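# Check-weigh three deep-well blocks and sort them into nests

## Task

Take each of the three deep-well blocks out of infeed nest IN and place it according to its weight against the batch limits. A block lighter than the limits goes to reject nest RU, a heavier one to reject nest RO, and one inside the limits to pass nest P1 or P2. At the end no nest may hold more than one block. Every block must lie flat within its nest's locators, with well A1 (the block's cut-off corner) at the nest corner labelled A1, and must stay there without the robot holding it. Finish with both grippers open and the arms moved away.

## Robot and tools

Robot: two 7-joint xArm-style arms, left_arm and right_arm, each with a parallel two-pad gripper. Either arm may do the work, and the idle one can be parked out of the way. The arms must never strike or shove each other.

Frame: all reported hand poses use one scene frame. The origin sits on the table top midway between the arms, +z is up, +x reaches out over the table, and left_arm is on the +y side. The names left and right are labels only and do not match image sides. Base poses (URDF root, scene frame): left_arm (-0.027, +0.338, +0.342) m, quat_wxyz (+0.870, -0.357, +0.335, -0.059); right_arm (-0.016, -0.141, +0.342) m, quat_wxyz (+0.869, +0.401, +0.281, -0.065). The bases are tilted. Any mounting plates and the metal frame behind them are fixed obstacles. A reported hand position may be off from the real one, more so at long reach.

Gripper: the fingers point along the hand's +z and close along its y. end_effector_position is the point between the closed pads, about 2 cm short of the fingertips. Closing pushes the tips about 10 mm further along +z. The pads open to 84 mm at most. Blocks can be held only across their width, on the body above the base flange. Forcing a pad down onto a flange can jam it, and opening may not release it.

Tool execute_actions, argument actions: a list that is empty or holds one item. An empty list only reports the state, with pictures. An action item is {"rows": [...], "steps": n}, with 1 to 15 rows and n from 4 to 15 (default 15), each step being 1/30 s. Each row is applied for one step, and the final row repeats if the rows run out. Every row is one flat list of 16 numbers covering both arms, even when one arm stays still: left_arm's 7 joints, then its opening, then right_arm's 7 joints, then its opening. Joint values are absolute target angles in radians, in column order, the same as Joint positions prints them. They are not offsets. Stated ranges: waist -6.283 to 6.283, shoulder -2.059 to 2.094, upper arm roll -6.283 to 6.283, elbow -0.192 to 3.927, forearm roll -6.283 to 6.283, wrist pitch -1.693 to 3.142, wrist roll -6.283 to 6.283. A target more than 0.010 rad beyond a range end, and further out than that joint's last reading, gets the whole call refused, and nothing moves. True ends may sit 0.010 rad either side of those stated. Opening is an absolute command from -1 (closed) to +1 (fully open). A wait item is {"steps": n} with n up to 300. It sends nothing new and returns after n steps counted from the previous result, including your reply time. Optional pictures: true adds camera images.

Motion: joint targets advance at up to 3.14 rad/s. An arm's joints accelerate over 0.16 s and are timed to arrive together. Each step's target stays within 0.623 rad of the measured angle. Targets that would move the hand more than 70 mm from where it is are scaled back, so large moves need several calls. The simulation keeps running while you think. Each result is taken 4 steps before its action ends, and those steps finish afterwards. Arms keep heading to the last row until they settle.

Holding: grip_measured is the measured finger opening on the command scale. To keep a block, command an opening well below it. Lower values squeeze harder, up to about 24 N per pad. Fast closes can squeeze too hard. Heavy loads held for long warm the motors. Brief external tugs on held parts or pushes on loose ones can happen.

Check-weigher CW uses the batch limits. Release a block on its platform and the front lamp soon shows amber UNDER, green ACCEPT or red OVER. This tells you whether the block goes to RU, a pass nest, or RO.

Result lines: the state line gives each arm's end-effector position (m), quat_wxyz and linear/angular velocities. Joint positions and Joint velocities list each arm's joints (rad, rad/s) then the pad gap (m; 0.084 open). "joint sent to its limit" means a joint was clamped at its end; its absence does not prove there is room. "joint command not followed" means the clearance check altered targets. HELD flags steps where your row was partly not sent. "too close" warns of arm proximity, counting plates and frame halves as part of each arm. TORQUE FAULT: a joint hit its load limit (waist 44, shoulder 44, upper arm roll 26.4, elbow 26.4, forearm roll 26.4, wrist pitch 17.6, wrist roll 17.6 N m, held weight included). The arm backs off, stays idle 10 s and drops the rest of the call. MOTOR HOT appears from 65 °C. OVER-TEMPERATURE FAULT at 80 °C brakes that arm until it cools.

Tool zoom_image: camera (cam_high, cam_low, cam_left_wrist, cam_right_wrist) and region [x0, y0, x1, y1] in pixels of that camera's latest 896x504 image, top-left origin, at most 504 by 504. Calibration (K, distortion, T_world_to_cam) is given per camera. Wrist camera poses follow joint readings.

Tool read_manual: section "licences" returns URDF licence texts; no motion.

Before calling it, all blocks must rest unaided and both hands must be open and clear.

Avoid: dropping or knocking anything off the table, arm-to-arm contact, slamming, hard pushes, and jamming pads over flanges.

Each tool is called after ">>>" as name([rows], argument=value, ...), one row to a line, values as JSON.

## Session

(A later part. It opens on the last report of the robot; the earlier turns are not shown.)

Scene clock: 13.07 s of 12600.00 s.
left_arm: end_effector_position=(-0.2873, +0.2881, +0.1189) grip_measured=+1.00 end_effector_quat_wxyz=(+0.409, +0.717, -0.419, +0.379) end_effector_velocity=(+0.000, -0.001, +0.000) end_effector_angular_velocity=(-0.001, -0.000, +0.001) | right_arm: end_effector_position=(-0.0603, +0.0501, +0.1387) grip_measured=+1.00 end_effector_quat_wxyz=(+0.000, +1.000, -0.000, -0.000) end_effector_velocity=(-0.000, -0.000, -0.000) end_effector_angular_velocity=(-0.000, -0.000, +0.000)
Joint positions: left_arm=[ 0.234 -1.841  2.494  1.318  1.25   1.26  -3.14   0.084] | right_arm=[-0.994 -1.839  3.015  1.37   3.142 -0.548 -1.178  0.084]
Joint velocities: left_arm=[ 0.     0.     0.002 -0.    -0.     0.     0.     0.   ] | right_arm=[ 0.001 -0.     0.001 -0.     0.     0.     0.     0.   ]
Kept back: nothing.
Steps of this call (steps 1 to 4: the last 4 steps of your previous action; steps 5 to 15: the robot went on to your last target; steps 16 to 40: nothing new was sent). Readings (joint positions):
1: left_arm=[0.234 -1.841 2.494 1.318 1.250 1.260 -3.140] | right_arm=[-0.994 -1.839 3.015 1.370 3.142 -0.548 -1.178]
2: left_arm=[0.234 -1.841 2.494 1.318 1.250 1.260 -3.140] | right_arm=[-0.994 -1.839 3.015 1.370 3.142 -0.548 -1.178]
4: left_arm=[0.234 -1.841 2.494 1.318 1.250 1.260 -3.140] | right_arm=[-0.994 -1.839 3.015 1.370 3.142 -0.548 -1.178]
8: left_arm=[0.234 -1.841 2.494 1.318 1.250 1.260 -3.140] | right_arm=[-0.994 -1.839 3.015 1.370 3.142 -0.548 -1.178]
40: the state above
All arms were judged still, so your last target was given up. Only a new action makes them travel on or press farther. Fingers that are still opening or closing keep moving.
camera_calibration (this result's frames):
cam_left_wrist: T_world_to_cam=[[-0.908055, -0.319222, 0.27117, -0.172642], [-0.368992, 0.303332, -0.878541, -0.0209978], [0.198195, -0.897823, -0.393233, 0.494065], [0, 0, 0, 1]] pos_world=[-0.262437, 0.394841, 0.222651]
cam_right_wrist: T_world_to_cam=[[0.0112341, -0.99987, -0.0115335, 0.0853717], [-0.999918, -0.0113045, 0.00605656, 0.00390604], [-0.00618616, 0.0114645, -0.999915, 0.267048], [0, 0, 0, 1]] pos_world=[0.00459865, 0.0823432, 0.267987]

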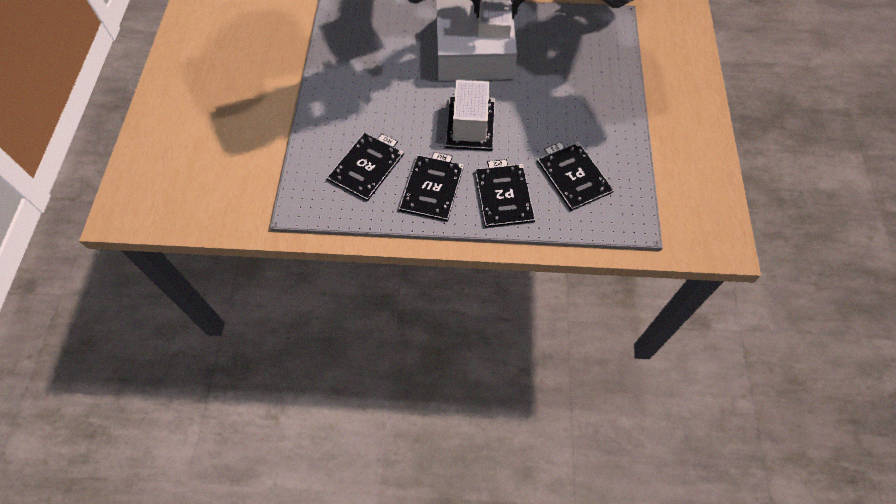

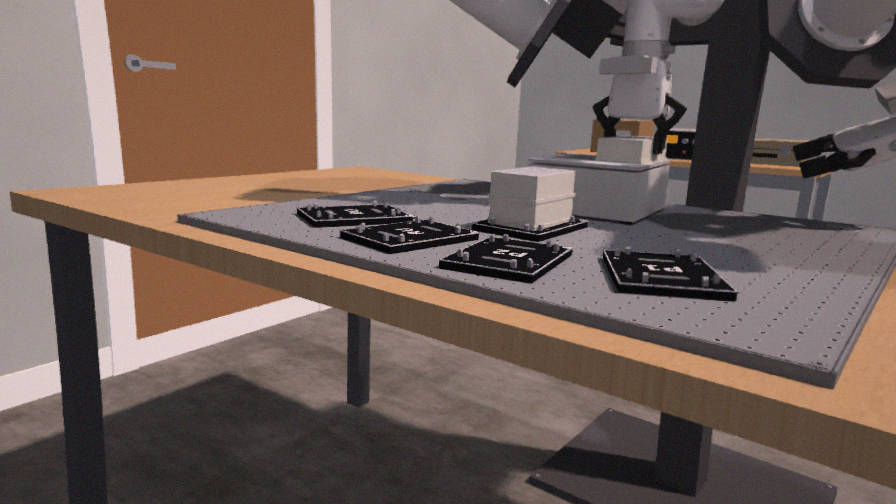

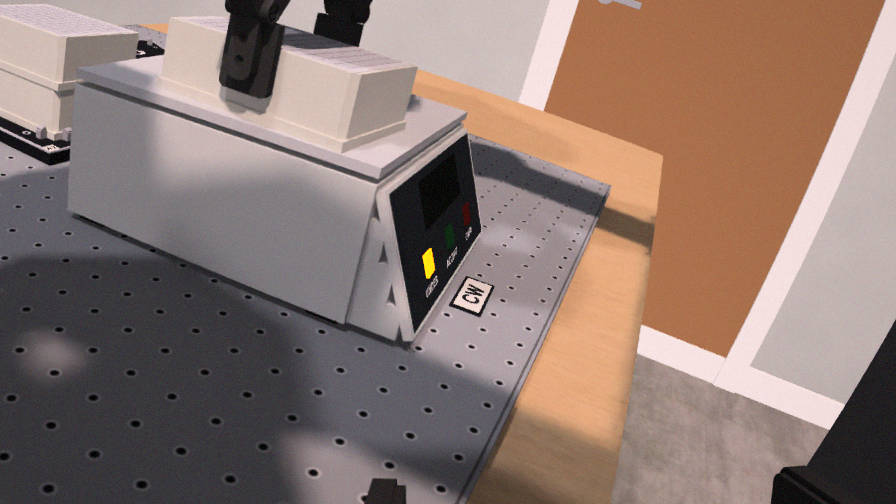

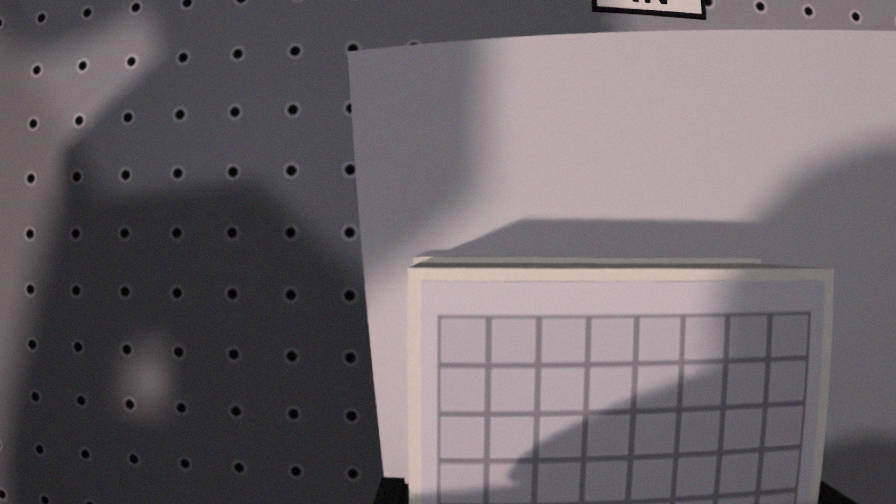

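>>> execute_actions([
  {"rows":[[0.234,-1.841,2.494,1.318,1.25,1.26,-3.14,1,-0.994,-1.839,3.0148,1.3697,3.1416,-0.548,-1.1777,0]],"steps":10},
])

>>> execute_actions([
  {"rows":[[0.234,-1.841,2.494,1.318,1.25,1.26,-3.14,1,-0.9813,-1.7401,3.0177,1.3405,3.1416,-0.6175,-1.1777,0]],"steps":7},
])

>>> execute_actions([
  {"rows":[[0.234,-1.841,2.494,1.318,1.25,1.26,-3.14,1,-1.1,-1.62,2.78,1.3,3.1416,-0.66,-1.45,0]],"steps":12},
])

>>> execute_actions([
  {"rows":[[0.234,-1.841,2.494,1.318,1.25,1.26,-3.14,1,-1.28,-1.40,2.43,1.054,3.1416,-0.528,-1.8778,0]],"steps":14},
])

>>> execute_actions([
  {"rows":[[0.234,-1.841,2.494,1.318,1.25,1.26,-3.14,1,-1.705,-1.2742,2.0542,1.2952,3.1416,-0.5131,-2.307,0]],"steps":15},
])

>>> execute_actions([
  {"rows":[[0.234,-1.841,2.494,1.318,1.25,1.26,-3.14,1,-1.8843,-1.3706,2.0985,1.3878,3.1416,-0.407,-2.307,0]],"steps":15},
])

>>> execute_actions([
  {"steps":14},
], pictures=true)

Scene clock: 13.87 s of 12600.00 s.
left_arm: end_effector_position=(-0.2873, +0.2881, +0.1189) grip_measured=+1.00 end_effector_quat_wxyz=(+0.409, +0.717, -0.419, +0.379) end_effector_velocity=(-0.001, +0.000, +0.001) end_effector_angular_velocity=(-0.001, +0.001, -0.001) | right_arm: end_effector_position=(-0.0603, +0.0500, +0.1387) grip_measured=+0.96 end_effector_quat_wxyz=(+0.000, +1.000, -0.000, -0.000) end_effector_velocity=(+0.000, +0.000, +0.000) end_effector_angular_velocity=(+0.002, -0.000, +0.001)
Joint positions: left_arm=[ 0.234 -1.841  2.494  1.318  1.25   1.26  -3.14   0.084] | right_arm=[-0.994 -1.839  3.015  1.37   3.142 -0.548 -1.178  0.083]
Joint velocities: left_arm=[ 0.     0.002 -0.    -0.    -0.     0.    -0.     0.   ] | right_arm=[ 0.002 -0.    -0.001  0.     0.001  0.001 -0.002  0.   ]
Steps of this call (steps 1 to 18: nothing new was sent; steps 19 to 24: the first 6 steps of this action). Readings (joint positions):
19: left_arm=[0.234 -1.841 2.494 1.318 1.250 1.260 -3.140] | right_arm=[-0.994 -1.839 3.015 1.370 3.142 -0.548 -1.178]
20: left_arm=[0.234 -1.841 2.494 1.318 1.250 1.260 -3.140] | right_arm=[-0.994 -1.839 3.015 1.370 3.142 -0.548 -1.178]
22: left_arm=[0.234 -1.841 2.494 1.318 1.250 1.260 -3.140] | right_arm=[-0.994 -1.839 3.015 1.370 3.142 -0.548 -1.178]
24: the state above

Scene clock: 14.10 s of 12600.00 s.
left_arm: end_effector_position=(-0.2873, +0.2881, +0.1189) grip_measured=+1.00 end_effector_quat_wxyz=(+0.409, +0.717, -0.419, +0.379) end_effector_velocity=(+0.000, -0.000, -0.000) end_effector_angular_velocity=(-0.001, -0.001, +0.001) | right_arm: end_effector_position=(-0.0590, +0.0464, +0.1500) grip_measured=+0.96 end_effector_quat_wxyz=(+0.005, +1.000, -0.000, +0.002) end_effector_velocity=(+0.019, -0.054, +0.323) end_effector_angular_velocity=(-0.137, -0.050, +0.002)
Joint positions: left_arm=[ 0.234 -1.841  2.494  1.318  1.25   1.26  -3.14   0.084] | right_arm=[-0.99  -1.811  3.016  1.355  3.142 -0.573 -1.178  0.083]
Joint velocities: left_arm=[-0.    -0.001  0.    -0.    -0.     0.001 -0.    -0.   ] | right_arm=[ 0.103  0.797  0.031 -0.342  0.002 -0.606  0.     0.   ]
Steps of this call (steps 1 to 4: the last 4 steps of your previous action; steps 5 to 7: the first 3 steps of this action). Readings (joint positions):
5: left_arm=[0.234 -1.841 2.494 1.318 1.250 1.260 -3.140] | right_arm=[-0.994 -1.838 3.015 1.369 3.142 -0.549 -1.178]
6: left_arm=[0.234 -1.841 2.494 1.318 1.250 1.260 -3.140] | right_arm=[-0.993 -1.831 3.015 1.365 3.142 -0.555 -1.178]
7: the state above

Scene clock: 14.50 s of 12600.00 s.
left_arm: end_effector_position=(-0.2873, +0.2881, +0.1189) grip_measured=+1.00 end_effector_quat_wxyz=(+0.409, +0.717, -0.419, +0.379) end_effector_velocity=(-0.001, +0.000, -0.000) end_effector_angular_velocity=(+0.001, +0.001, -0.000) | right_arm: end_effector_position=(+0.0385, +0.0763, +0.2106) grip_measured=+0.96 end_effector_quat_wxyz=(-0.009, +1.000, +0.001, +0.013) end_effector_velocity=(+0.412, +0.038, +0.102) end_effector_angular_velocity=(-0.002, -0.090, -0.101)
Joint positions: left_arm=[ 0.234 -1.841  2.494  1.318  1.25   1.26  -3.14   0.084] | right_arm=[-1.083 -1.638  2.812  1.308  3.141 -0.653 -1.405  0.083]
Joint velocities: left_arm=[ 0.     0.    -0.001  0.001 -0.    -0.     0.    -0.   ] | right_arm=[-0.398  0.408 -0.824 -0.135 -0.01  -0.141 -0.834  0.   ]
Steps of this call (steps 1 to 4: the last 4 steps of your previous action; steps 5 to 12: the first 8 steps of this action). Readings (joint positions):
5: left_arm=[0.234 -1.841 2.494 1.318 1.250 1.260 -3.140] | right_arm=[-0.981 -1.735 3.017 1.345 3.142 -0.617 -1.179]
6: left_arm=[0.234 -1.841 2.494 1.318 1.250 1.260 -3.140] | right_arm=[-0.985 -1.734 3.012 1.341 3.142 -0.618 -1.190]
8: left_arm=[0.234 -1.841 2.494 1.318 1.250 1.260 -3.140] | right_arm=[-1.013 -1.710 2.962 1.327 3.143 -0.629 -1.257]
12: the state above

Scene clock: 14.97 s of 12600.00 s.
left_arm: end_effector_position=(-0.2873, +0.2881, +0.1189) grip_measured=+1.00 end_effector_quat_wxyz=(+0.409, +0.717, -0.419, +0.379) end_effector_velocity=(-0.000, +0.001, -0.000) end_effector_angular_velocity=(+0.002, -0.000, -0.001) | right_arm: end_effector_position=(+0.1803, +0.0283, +0.2068) grip_measured=+0.96 end_effector_quat_wxyz=(-0.006, +1.000, -0.001, +0.006) end_effector_velocity=(+0.417, -0.296, -0.069) end_effector_angular_velocity=(-0.109, +0.132, -0.139)
Joint positions: left_arm=[ 0.234 -1.841  2.494  1.318  1.25   1.26  -3.14   0.084] | right_arm=[-1.237 -1.452  2.513  1.112  3.142 -0.558 -1.777  0.083]
Joint velocities: left_arm=[ 0.    -0.    -0.001 -0.     0.    -0.001  0.    -0.   ] | right_arm=[-0.527  0.638 -1.026 -0.704 -0.004  0.36  -1.203  0.   ]
Steps of this call (steps 1 to 4: the last 4 steps of your previous action; steps 5 to 14: the first 10 steps of this action). Readings (joint positions):
5: left_arm=[0.234 -1.841 2.494 1.318 1.250 1.260 -3.140] | right_arm=[-1.101 -1.620 2.780 1.299 3.142 -0.659 -1.450]
6: left_arm=[0.234 -1.841 2.494 1.318 1.250 1.260 -3.140] | right_arm=[-1.103 -1.617 2.778 1.293 3.143 -0.654 -1.461]
8: left_arm=[0.234 -1.841 2.494 1.318 1.250 1.260 -3.140] | right_arm=[-1.128 -1.583 2.732 1.255 3.144 -0.632 -1.530]
12: left_arm=[0.234 -1.841 2.494 1.318 1.250 1.260 -3.140] | right_arm=[-1.202 -1.495 2.580 1.160 3.142 -0.583 -1.694]
14: the state above

Scene clock: 15.47 s of 12600.00 s.
left_arm: end_effector_position=(-0.2873, +0.2881, +0.1189) grip_measured=+1.00 end_effector_quat_wxyz=(+0.409, +0.717, -0.419, +0.379) end_effector_velocity=(-0.000, +0.001, -0.000) end_effector_angular_velocity=(+0.000, +0.000, -0.000) | right_arm: end_effector_position=(+0.3602, -0.0376, +0.1635) grip_measured=+0.96 end_effector_quat_wxyz=(-0.014, +0.998, -0.064, -0.007) end_effector_velocity=(+0.450, -0.309, -0.164) end_effector_angular_velocity=(-0.144, -0.065, -0.361)
Joint positions: left_arm=[ 0.234 -1.841  2.494  1.318  1.25   1.26  -3.14   0.084] | right_arm=[-1.582 -1.311  2.164  1.229  3.142 -0.517 -2.183  0.083]
Joint velocities: left_arm=[-0.    -0.    -0.002  0.001 -0.     0.001  0.    -0.   ] | right_arm=[-0.906  0.273 -0.824  0.489 -0.004  0.033 -0.903 -0.   ]
Steps of this call (steps 1 to 4: the last 4 steps of your previous action; steps 5 to 15: the first 11 steps of this action). Readings (joint positions):
5: left_arm=[0.234 -1.841 2.494 1.318 1.250 1.260 -3.140] | right_arm=[-1.283 -1.401 2.427 1.054 3.141 -0.530 -1.875]
6: left_arm=[0.234 -1.841 2.494 1.318 1.250 1.260 -3.140] | right_arm=[-1.289 -1.399 2.426 1.060 3.142 -0.529 -1.888]
8: left_arm=[0.234 -1.841 2.494 1.318 1.250 1.260 -3.140] | right_arm=[-1.348 -1.382 2.382 1.099 3.144 -0.527 -1.953]
12: left_arm=[0.234 -1.841 2.494 1.318 1.250 1.260 -3.140] | right_arm=[-1.489 -1.339 2.247 1.177 3.142 -0.521 -2.089]
15: the state above

Scene clock: 15.97 s of 12600.00 s.
left_arm: end_effector_position=(-0.2873, +0.2881, +0.1189) grip_measured=+1.00 end_effector_quat_wxyz=(+0.409, +0.717, -0.419, +0.379) end_effector_velocity=(-0.001, +0.001, +0.000) end_effector_angular_velocity=(+0.000, +0.001, -0.001) | right_arm: end_effector_position=(+0.4162, -0.0877, +0.0649) grip_measured=+0.96 end_effector_quat_wxyz=(+0.000, +0.996, -0.084, -0.001) end_effector_velocity=(+0.066, +0.052, +0.044) end_effector_angular_velocity=(+0.116, -0.139, -0.004)
Joint positions: left_arm=[ 0.234 -1.841  2.494  1.318  1.25   1.26  -3.14   0.084] | right_arm=[-1.884 -1.372  2.1    1.387  3.142 -0.408 -2.307  0.083]
Joint velocities: left_arm=[ 0.     0.    -0.001  0.001  0.     0.001 -0.    -0.   ] | right_arm=[ 0.07   0.049 -0.012  0.088 -0.001  0.009 -0.001  0.   ]
Steps of this call (steps 1 to 4: the last 4 steps of your previous action; steps 5 to 15: the first 11 steps of this action). Readings (joint positions):
5: left_arm=[0.234 -1.841 2.494 1.318 1.250 1.260 -3.140] | right_arm=[-1.702 -1.275 2.054 1.290 3.140 -0.513 -2.297]
6: left_arm=[0.234 -1.841 2.494 1.318 1.250 1.260 -3.140] | right_arm=[-1.715 -1.278 2.052 1.298 3.140 -0.507 -2.301]
8: left_arm=[0.234 -1.841 2.494 1.318 1.250 1.260 -3.140] | right_arm=[-1.779 -1.314 2.075 1.342 3.141 -0.466 -2.305]
12: left_arm=[0.234 -1.841 2.494 1.318 1.250 1.260 -3.140] | right_arm=[-1.887 -1.375 2.102 1.377 3.142 -0.410 -2.307]
15: the state above

Scene clock: 16.43 s of 12600.00 s.
left_arm: end_effector_position=(-0.2873, +0.2881, +0.1189) grip_measured=+1.00 end_effector_quat_wxyz=(+0.409, +0.717, -0.419, +0.379) end_effector_velocity=(-0.000, +0.001, +0.001) end_effector_angular_velocity=(-0.002, +0.000, -0.001) | right_arm: end_effector_position=(+0.4175, -0.0877, +0.0651) grip_measured=+0.96 end_effector_quat_wxyz=(-0.000, +0.996, -0.085, -0.000) end_effector_velocity=(-0.000, -0.001, -0.001) end_effector_angular_velocity=(-0.002, +0.001, +0.001)
Joint positions: left_arm=[ 0.234 -1.841  2.494  1.318  1.25   1.26  -3.14   0.084] | right_arm=[-1.884 -1.37   2.099  1.388  3.142 -0.407 -2.307  0.083]
Joint velocities: left_arm=[ 0.     0.002 -0.001 -0.001  0.     0.002 -0.    -0.   ] | right_arm=[-0.002 -0.001 -0.001 -0.    -0.001  0.    -0.001 -0.   ]
Kept back: nothing.
Steps of this call (steps 1 to 4: the last 4 steps of your previous action; steps 5 to 14: the robot went on to your last target). Readings (joint positions):
1: left_arm=[0.234 -1.841 2.494 1.318 1.250 1.260 -3.140] | right_arm=[-1.882 -1.370 2.099 1.389 3.142 -0.407 -2.307]
2: left_arm=[0.234 -1.841 2.494 1.318 1.250 1.260 -3.140] | right_arm=[-1.881 -1.370 2.099 1.390 3.142 -0.407 -2.307]
4: left_arm=[0.234 -1.841 2.494 1.318 1.250 1.260 -3.140] | right_arm=[-1.881 -1.370 2.099 1.389 3.142 -0.407 -2.307]
8: left_arm=[0.234 -1.841 2.494 1.318 1.250 1.260 -3.140] | right_arm=[-1.883 -1.370 2.099 1.388 3.142 -0.407 -2.307]
14: the state above
camera_calibration (this result's frames):
cam_left_wrist: T_world_to_cam=[[-0.908055, -0.319222, 0.27117, -0.172642], [-0.368992, 0.303332, -0.878541, -0.0209977], [0.198195, -0.897823, -0.393233, 0.494065], [0, 0, 0, 1]] pos_world=[-0.262437, 0.394841, 0.222651]
cam_right_wrist: T_world_to_cam=[[-0.157838, -0.987387, -0.0123833, 0.0131384], [-0.987456, 0.15777, 0.0063058, 0.490189], [-0.00427255, 0.0132232, -0.999903, 0.197417], [0, 0, 0, 1]] pos_world=[0.486957, -0.066975, 0.19447]

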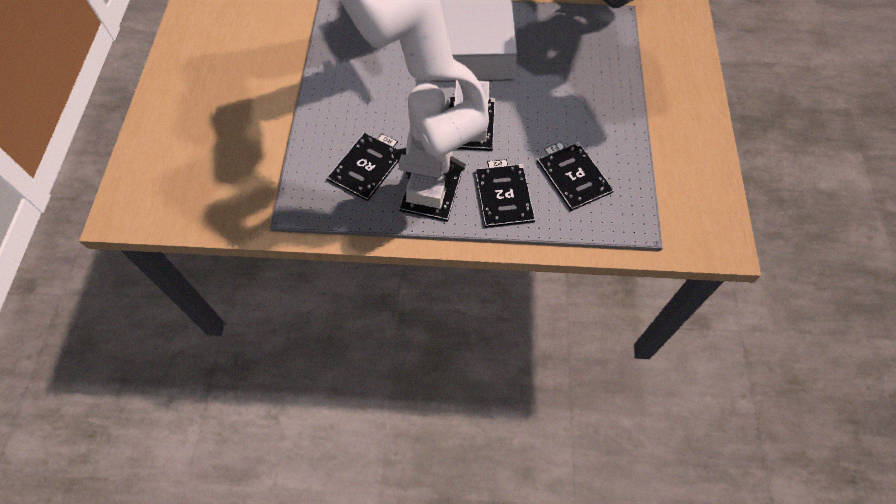

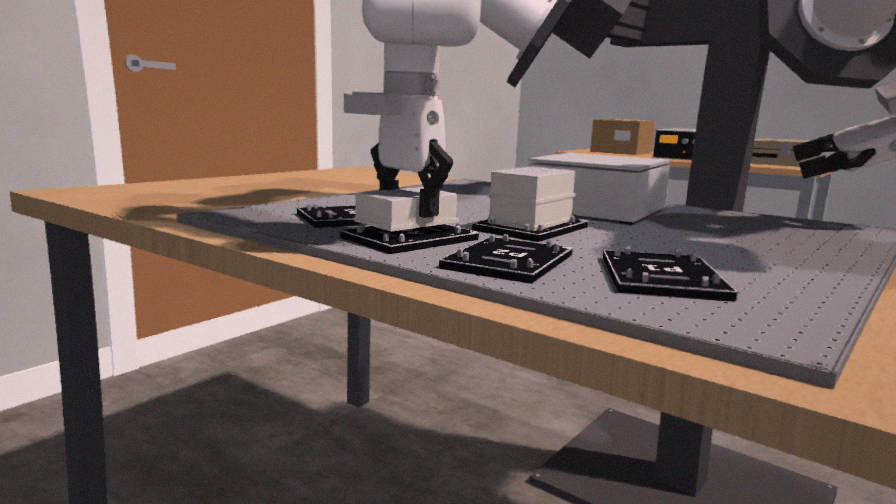

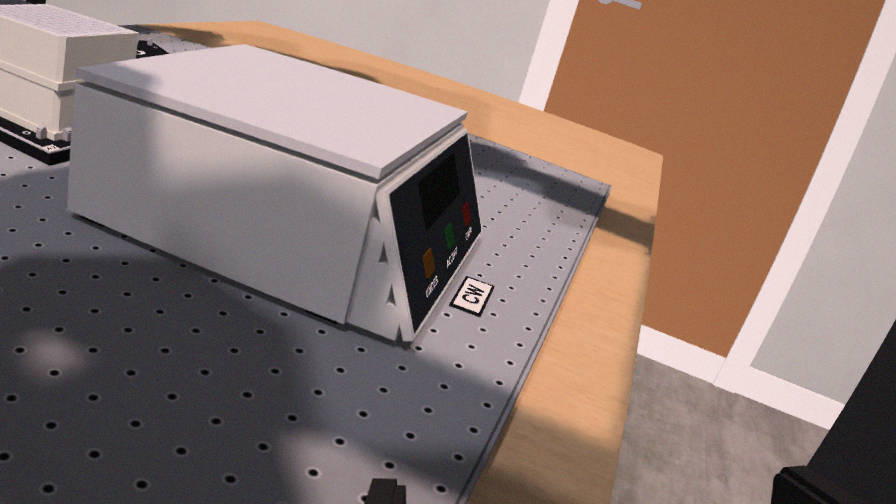

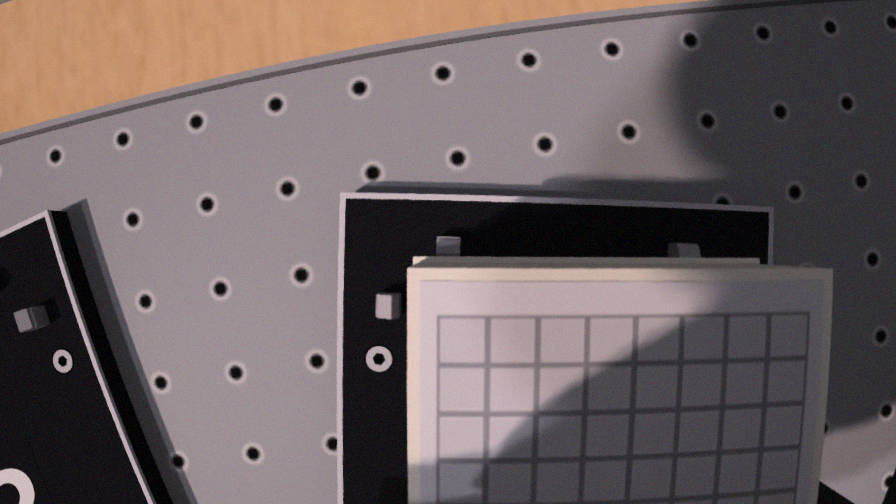

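>>> execute_actions([
  {"rows":[[0.234,-1.841,2.494,1.318,1.25,1.26,-3.14,1,-1.891,-1.3846,2.1057,1.4039,3.1416,-0.41,-2.2746,0]],"steps":15},
], pictures=true)

Scene clock: 17.23 s of 12600.00 s.
left_arm: end_effector_position=(-0.2873, +0.2881, +0.1189) grip_measured=+1.00 end_effector_quat_wxyz=(+0.409, +0.717, -0.419, +0.379) end_effector_velocity=(-0.001, -0.001, +0.001) end_effector_angular_velocity=(-0.001, +0.002, +0.001) | right_arm: end_effector_position=(+0.4169, -0.0831, +0.0622) grip_measured=+0.96 end_effector_quat_wxyz=(-0.000, +0.995, -0.096, -0.000) end_effector_velocity=(+0.001, -0.000, +0.000) end_effector_angular_velocity=(+0.001, -0.001, -0.003)
Joint positions: left_arm=[ 0.234 -1.841  2.494  1.318  1.25   1.26  -3.14   0.084] | right_arm=[-1.891 -1.384  2.105  1.404  3.142 -0.41  -2.275  0.083]
Joint velocities: left_arm=[-0.     0.001  0.003  0.001 -0.    -0.001 -0.    -0.   ] | right_arm=[-0.     0.002 -0.001  0.    -0.001  0.     0.001  0.   ]
Steps of this call (steps 1 to 13: the robot went on to your last target; steps 14 to 24: the first 11 steps of this action). Readings (joint positions):
14: left_arm=[0.234 -1.841 2.494 1.318 1.250 1.260 -3.140] | right_arm=[-1.884 -1.371 2.099 1.388 3.142 -0.407 -2.306]
15: left_arm=[0.234 -1.841 2.494 1.318 1.250 1.260 -3.140] | right_arm=[-1.886 -1.374 2.099 1.392 3.141 -0.408 -2.297]
17: left_arm=[0.234 -1.841 2.494 1.318 1.250 1.260 -3.140] | right_arm=[-1.890 -1.382 2.104 1.401 3.142 -0.409 -2.281]
21: left_arm=[0.234 -1.841 2.494 1.318 1.250 1.260 -3.140] | right_arm=[-1.891 -1.385 2.106 1.404 3.142 -0.410 -2.275]
24: the state above
camera_calibration (this result's frames):
cam_left_wrist: T_world_to_cam=[[-0.908055, -0.319222, 0.271171, -0.172642], [-0.368992, 0.303332, -0.878541, -0.0209978], [0.198195, -0.897823, -0.393233, 0.494065], [0, 0, 0, 1]] pos_world=[-0.262437, 0.394841, 0.222651]
cam_right_wrist: T_world_to_cam=[[-0.179674, -0.98365, -0.0122914, 0.0269981], [-0.983719, 0.179609, 0.00613764, 0.489138], [-0.00382964, 0.013194, -0.999906, 0.194231], [0, 0, 0, 1]] pos_world=[0.486769, -0.0638599, 0.191542]

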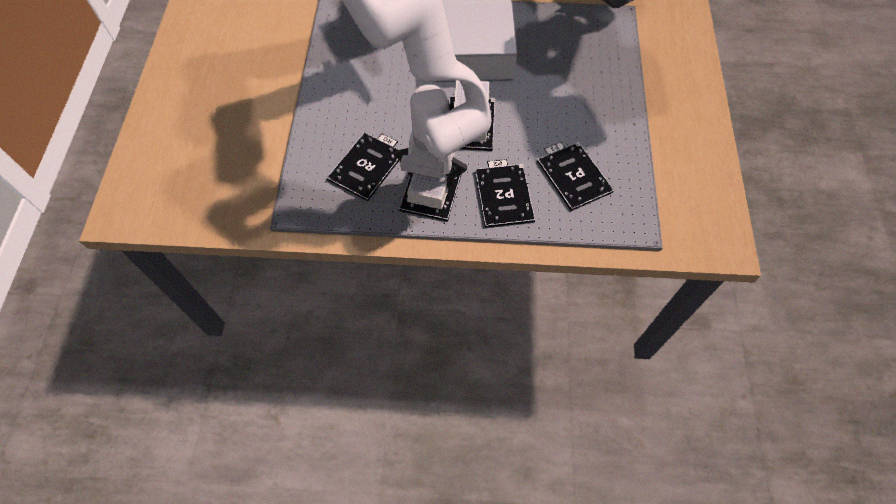

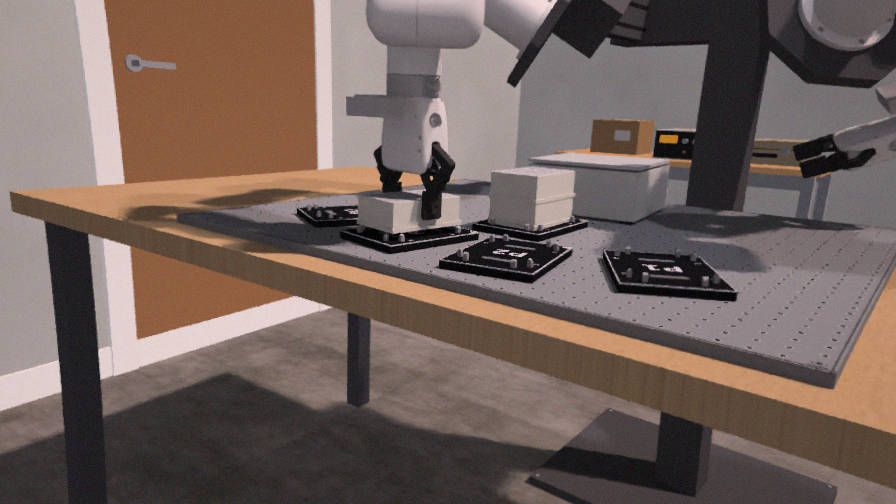

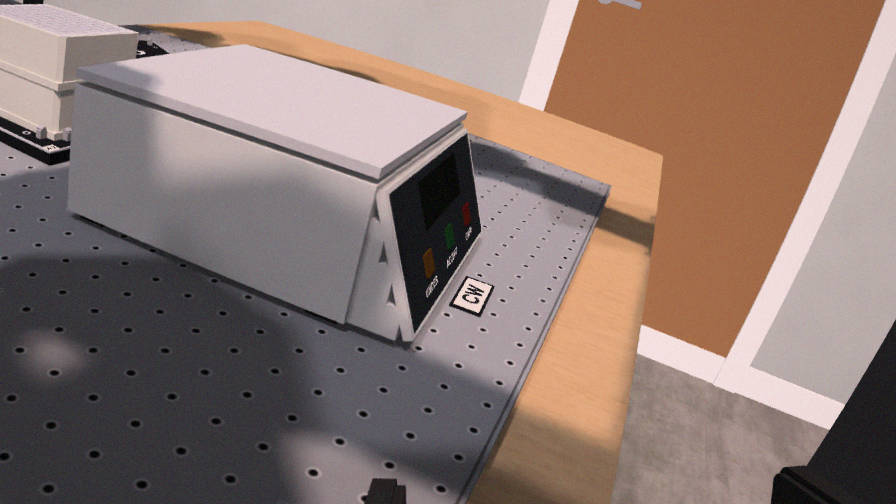

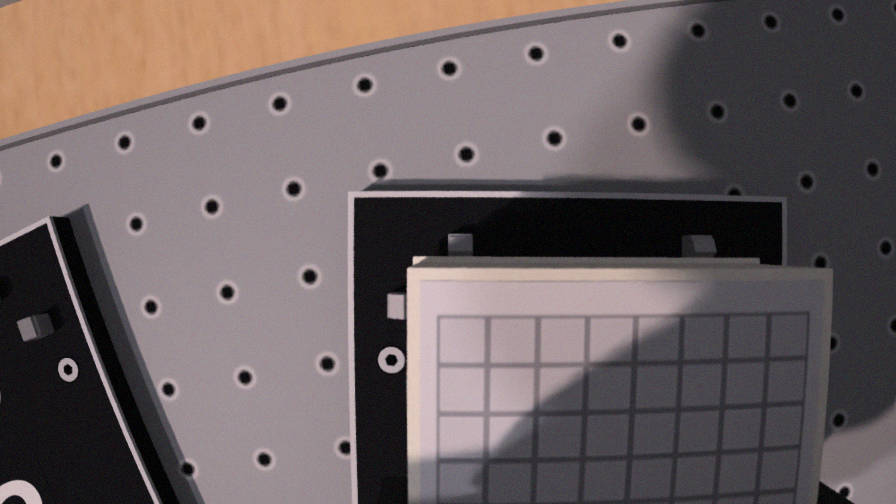

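>>> execute_actions([
  {"rows":[[0.234,-1.841,2.494,1.318,1.25,1.26,-3.14,1,-1.8985,-1.389,2.1078,1.408,3.1416,-0.406,-2.2746,0],[0.234,-1.841,2.494,1.318,1.25,1.26,-3.14,1,-1.906,-1.3937,2.1095,1.4135,3.1416,-0.402,-2.2746,0],[0.234,-1.841,2.494,1.318,1.25,1.26,-3.14,1,-1.9135,-1.3983,2.1112,1.4187,3.1416,-0.3985,-2.2746,0]],"steps":12},
])

>>> execute_actions([
  {"rows":[[0.234,-1.841,2.494,1.318,1.25,1.26,-3.14,1,-1.9135,-1.3983,2.1112,1.4187,3.1416,-0.3985,-2.2746,1]],"steps":12},
], pictures=true)

Scene clock: 17.70 s of 12600.00 s.
left_arm: end_effector_position=(-0.2873, +0.2881, +0.1189) grip_measured=+1.00 end_effector_quat_wxyz=(+0.409, +0.717, -0.419, +0.379) end_effector_velocity=(-0.000, -0.001, +0.000) end_effector_angular_velocity=(-0.002, +0.001, +0.001) | right_arm: end_effector_position=(+0.4157, -0.0828, +0.0524) grip_measured=+0.96 end_effector_quat_wxyz=(-0.000, +0.995, -0.095, -0.001) end_effector_velocity=(+0.002, +0.005, +0.000) end_effector_angular_velocity=(+0.009, -0.004, +0.001)
Joint positions: left_arm=[ 0.234 -1.841  2.494  1.318  1.25   1.26  -3.14   0.084] | right_arm=[-1.914 -1.399  2.111  1.418  3.142 -0.398 -2.275  0.083]
Joint velocities: left_arm=[ 0.    -0.001  0.001  0.001 -0.     0.001 -0.     0.   ] | right_arm=[-0.002 -0.001  0.005  0.009  0.001  0.001  0.     0.   ]
Steps of this call (steps 1 to 4: the last 4 steps of your previous action; steps 5 to 6: the robot went on to your last target; steps 7 to 14: the first 8 steps of this action). Readings (joint positions):
7: left_arm=[0.234 -1.841 2.494 1.318 1.250 1.260 -3.140] | right_arm=[-1.891 -1.385 2.106 1.404 3.142 -0.410 -2.275]
8: left_arm=[0.234 -1.841 2.494 1.318 1.250 1.260 -3.140] | right_arm=[-1.894 -1.386 2.106 1.406 3.142 -0.408 -2.275]
10: left_arm=[0.234 -1.841 2.494 1.318 1.250 1.260 -3.140] | right_arm=[-1.904 -1.392 2.109 1.413 3.142 -0.403 -2.275]
14: the state above

Scene clock: 18.10 s of 12600.00 s.
left_arm: end_effector_position=(-0.2873, +0.2881, +0.1189) grip_measured=+1.00 end_effector_quat_wxyz=(+0.409, +0.717, -0.419, +0.379) end_effector_velocity=(+0.000, +0.000, +0.000) end_effector_angular_velocity=(-0.001, -0.001, -0.000) | right_arm: end_effector_position=(+0.4162, -0.0822, +0.0528) grip_measured=+1.00 end_effector_quat_wxyz=(-0.001, +0.995, -0.095, -0.001) end_effector_velocity=(-0.000, -0.000, -0.000) end_effector_angular_velocity=(-0.000, +0.001, -0.001)
Joint positions: left_arm=[ 0.234 -1.841  2.494  1.318  1.25   1.26  -3.14   0.084] | right_arm=[-1.913 -1.398  2.111  1.419  3.142 -0.399 -2.275  0.084]
Joint velocities: left_arm=[ 0.     0.    -0.001 -0.001 -0.     0.001  0.    -0.   ] | right_arm=[-0.001 -0.    -0.    -0.     0.002  0.    -0.001  0.001]
Steps of this call (steps 1 to 4: the last 4 steps of your previous action; steps 5 to 12: the first 8 steps of this action). Readings (joint positions):
5: left_arm=[0.234 -1.841 2.494 1.318 1.250 1.260 -3.140] | right_arm=[-1.913 -1.398 2.111 1.419 3.142 -0.399 -2.275]
6: left_arm=[0.234 -1.841 2.494 1.318 1.250 1.260 -3.140] | right_arm=[-1.913 -1.398 2.111 1.419 3.142 -0.399 -2.275]
8: left_arm=[0.234 -1.841 2.494 1.318 1.250 1.260 -3.140] | right_arm=[-1.913 -1.398 2.111 1.419 3.142 -0.399 -2.275]
12: the state above
camera_calibration (this result's frames):
cam_left_wrist: T_world_to_cam=[[-0.908055, -0.319222, 0.27117, -0.172642], [-0.368992, 0.303333, -0.878541, -0.0209977], [0.198195, -0.897823, -0.393233, 0.494065], [0, 0, 0, 1]] pos_world=[-0.262437, 0.394841, 0.222651]
cam_right_wrist: T_world_to_cam=[[-0.178333, -0.983876, -0.0136325, 0.0271403], [-0.983961, 0.178256, 0.00672289, 0.488256], [-0.00418443, 0.0146127, -0.999884, 0.185116], [0, 0, 0, 1]] pos_world=[0.48604, -0.0630368, 0.182182]

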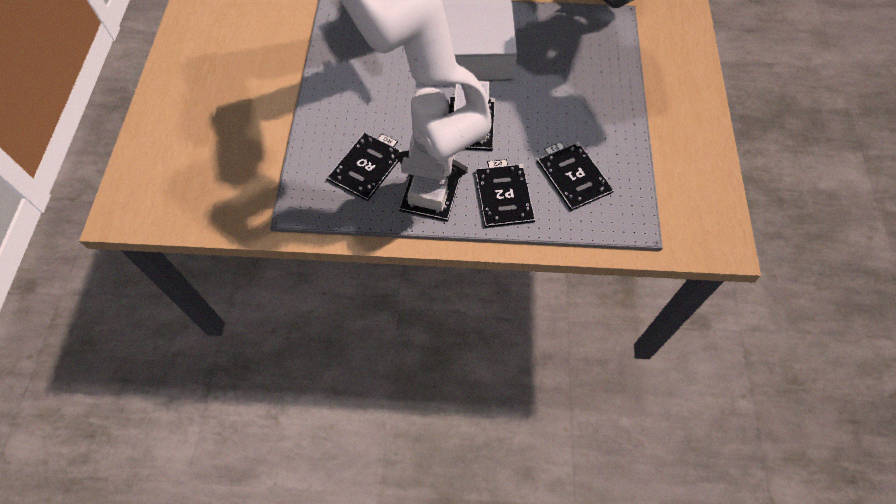

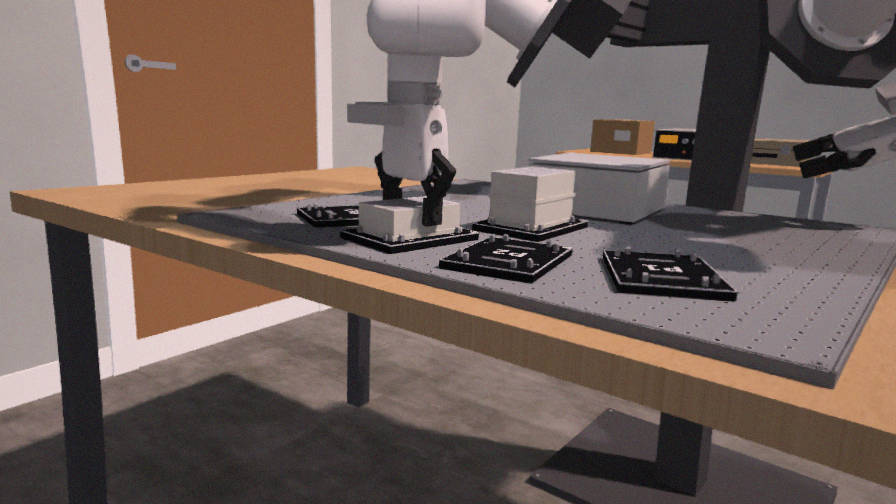

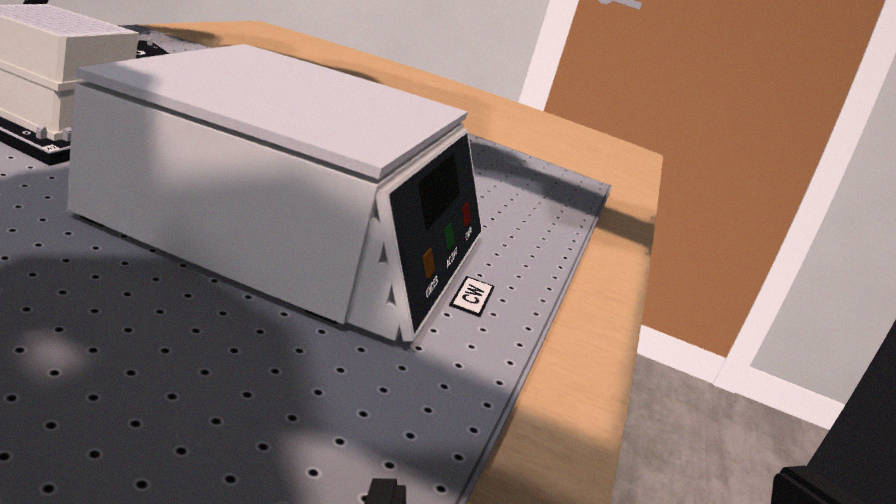

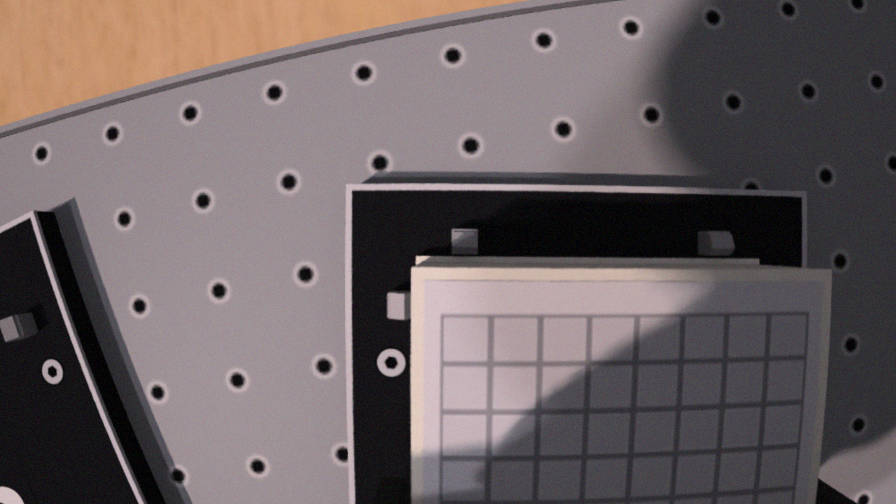

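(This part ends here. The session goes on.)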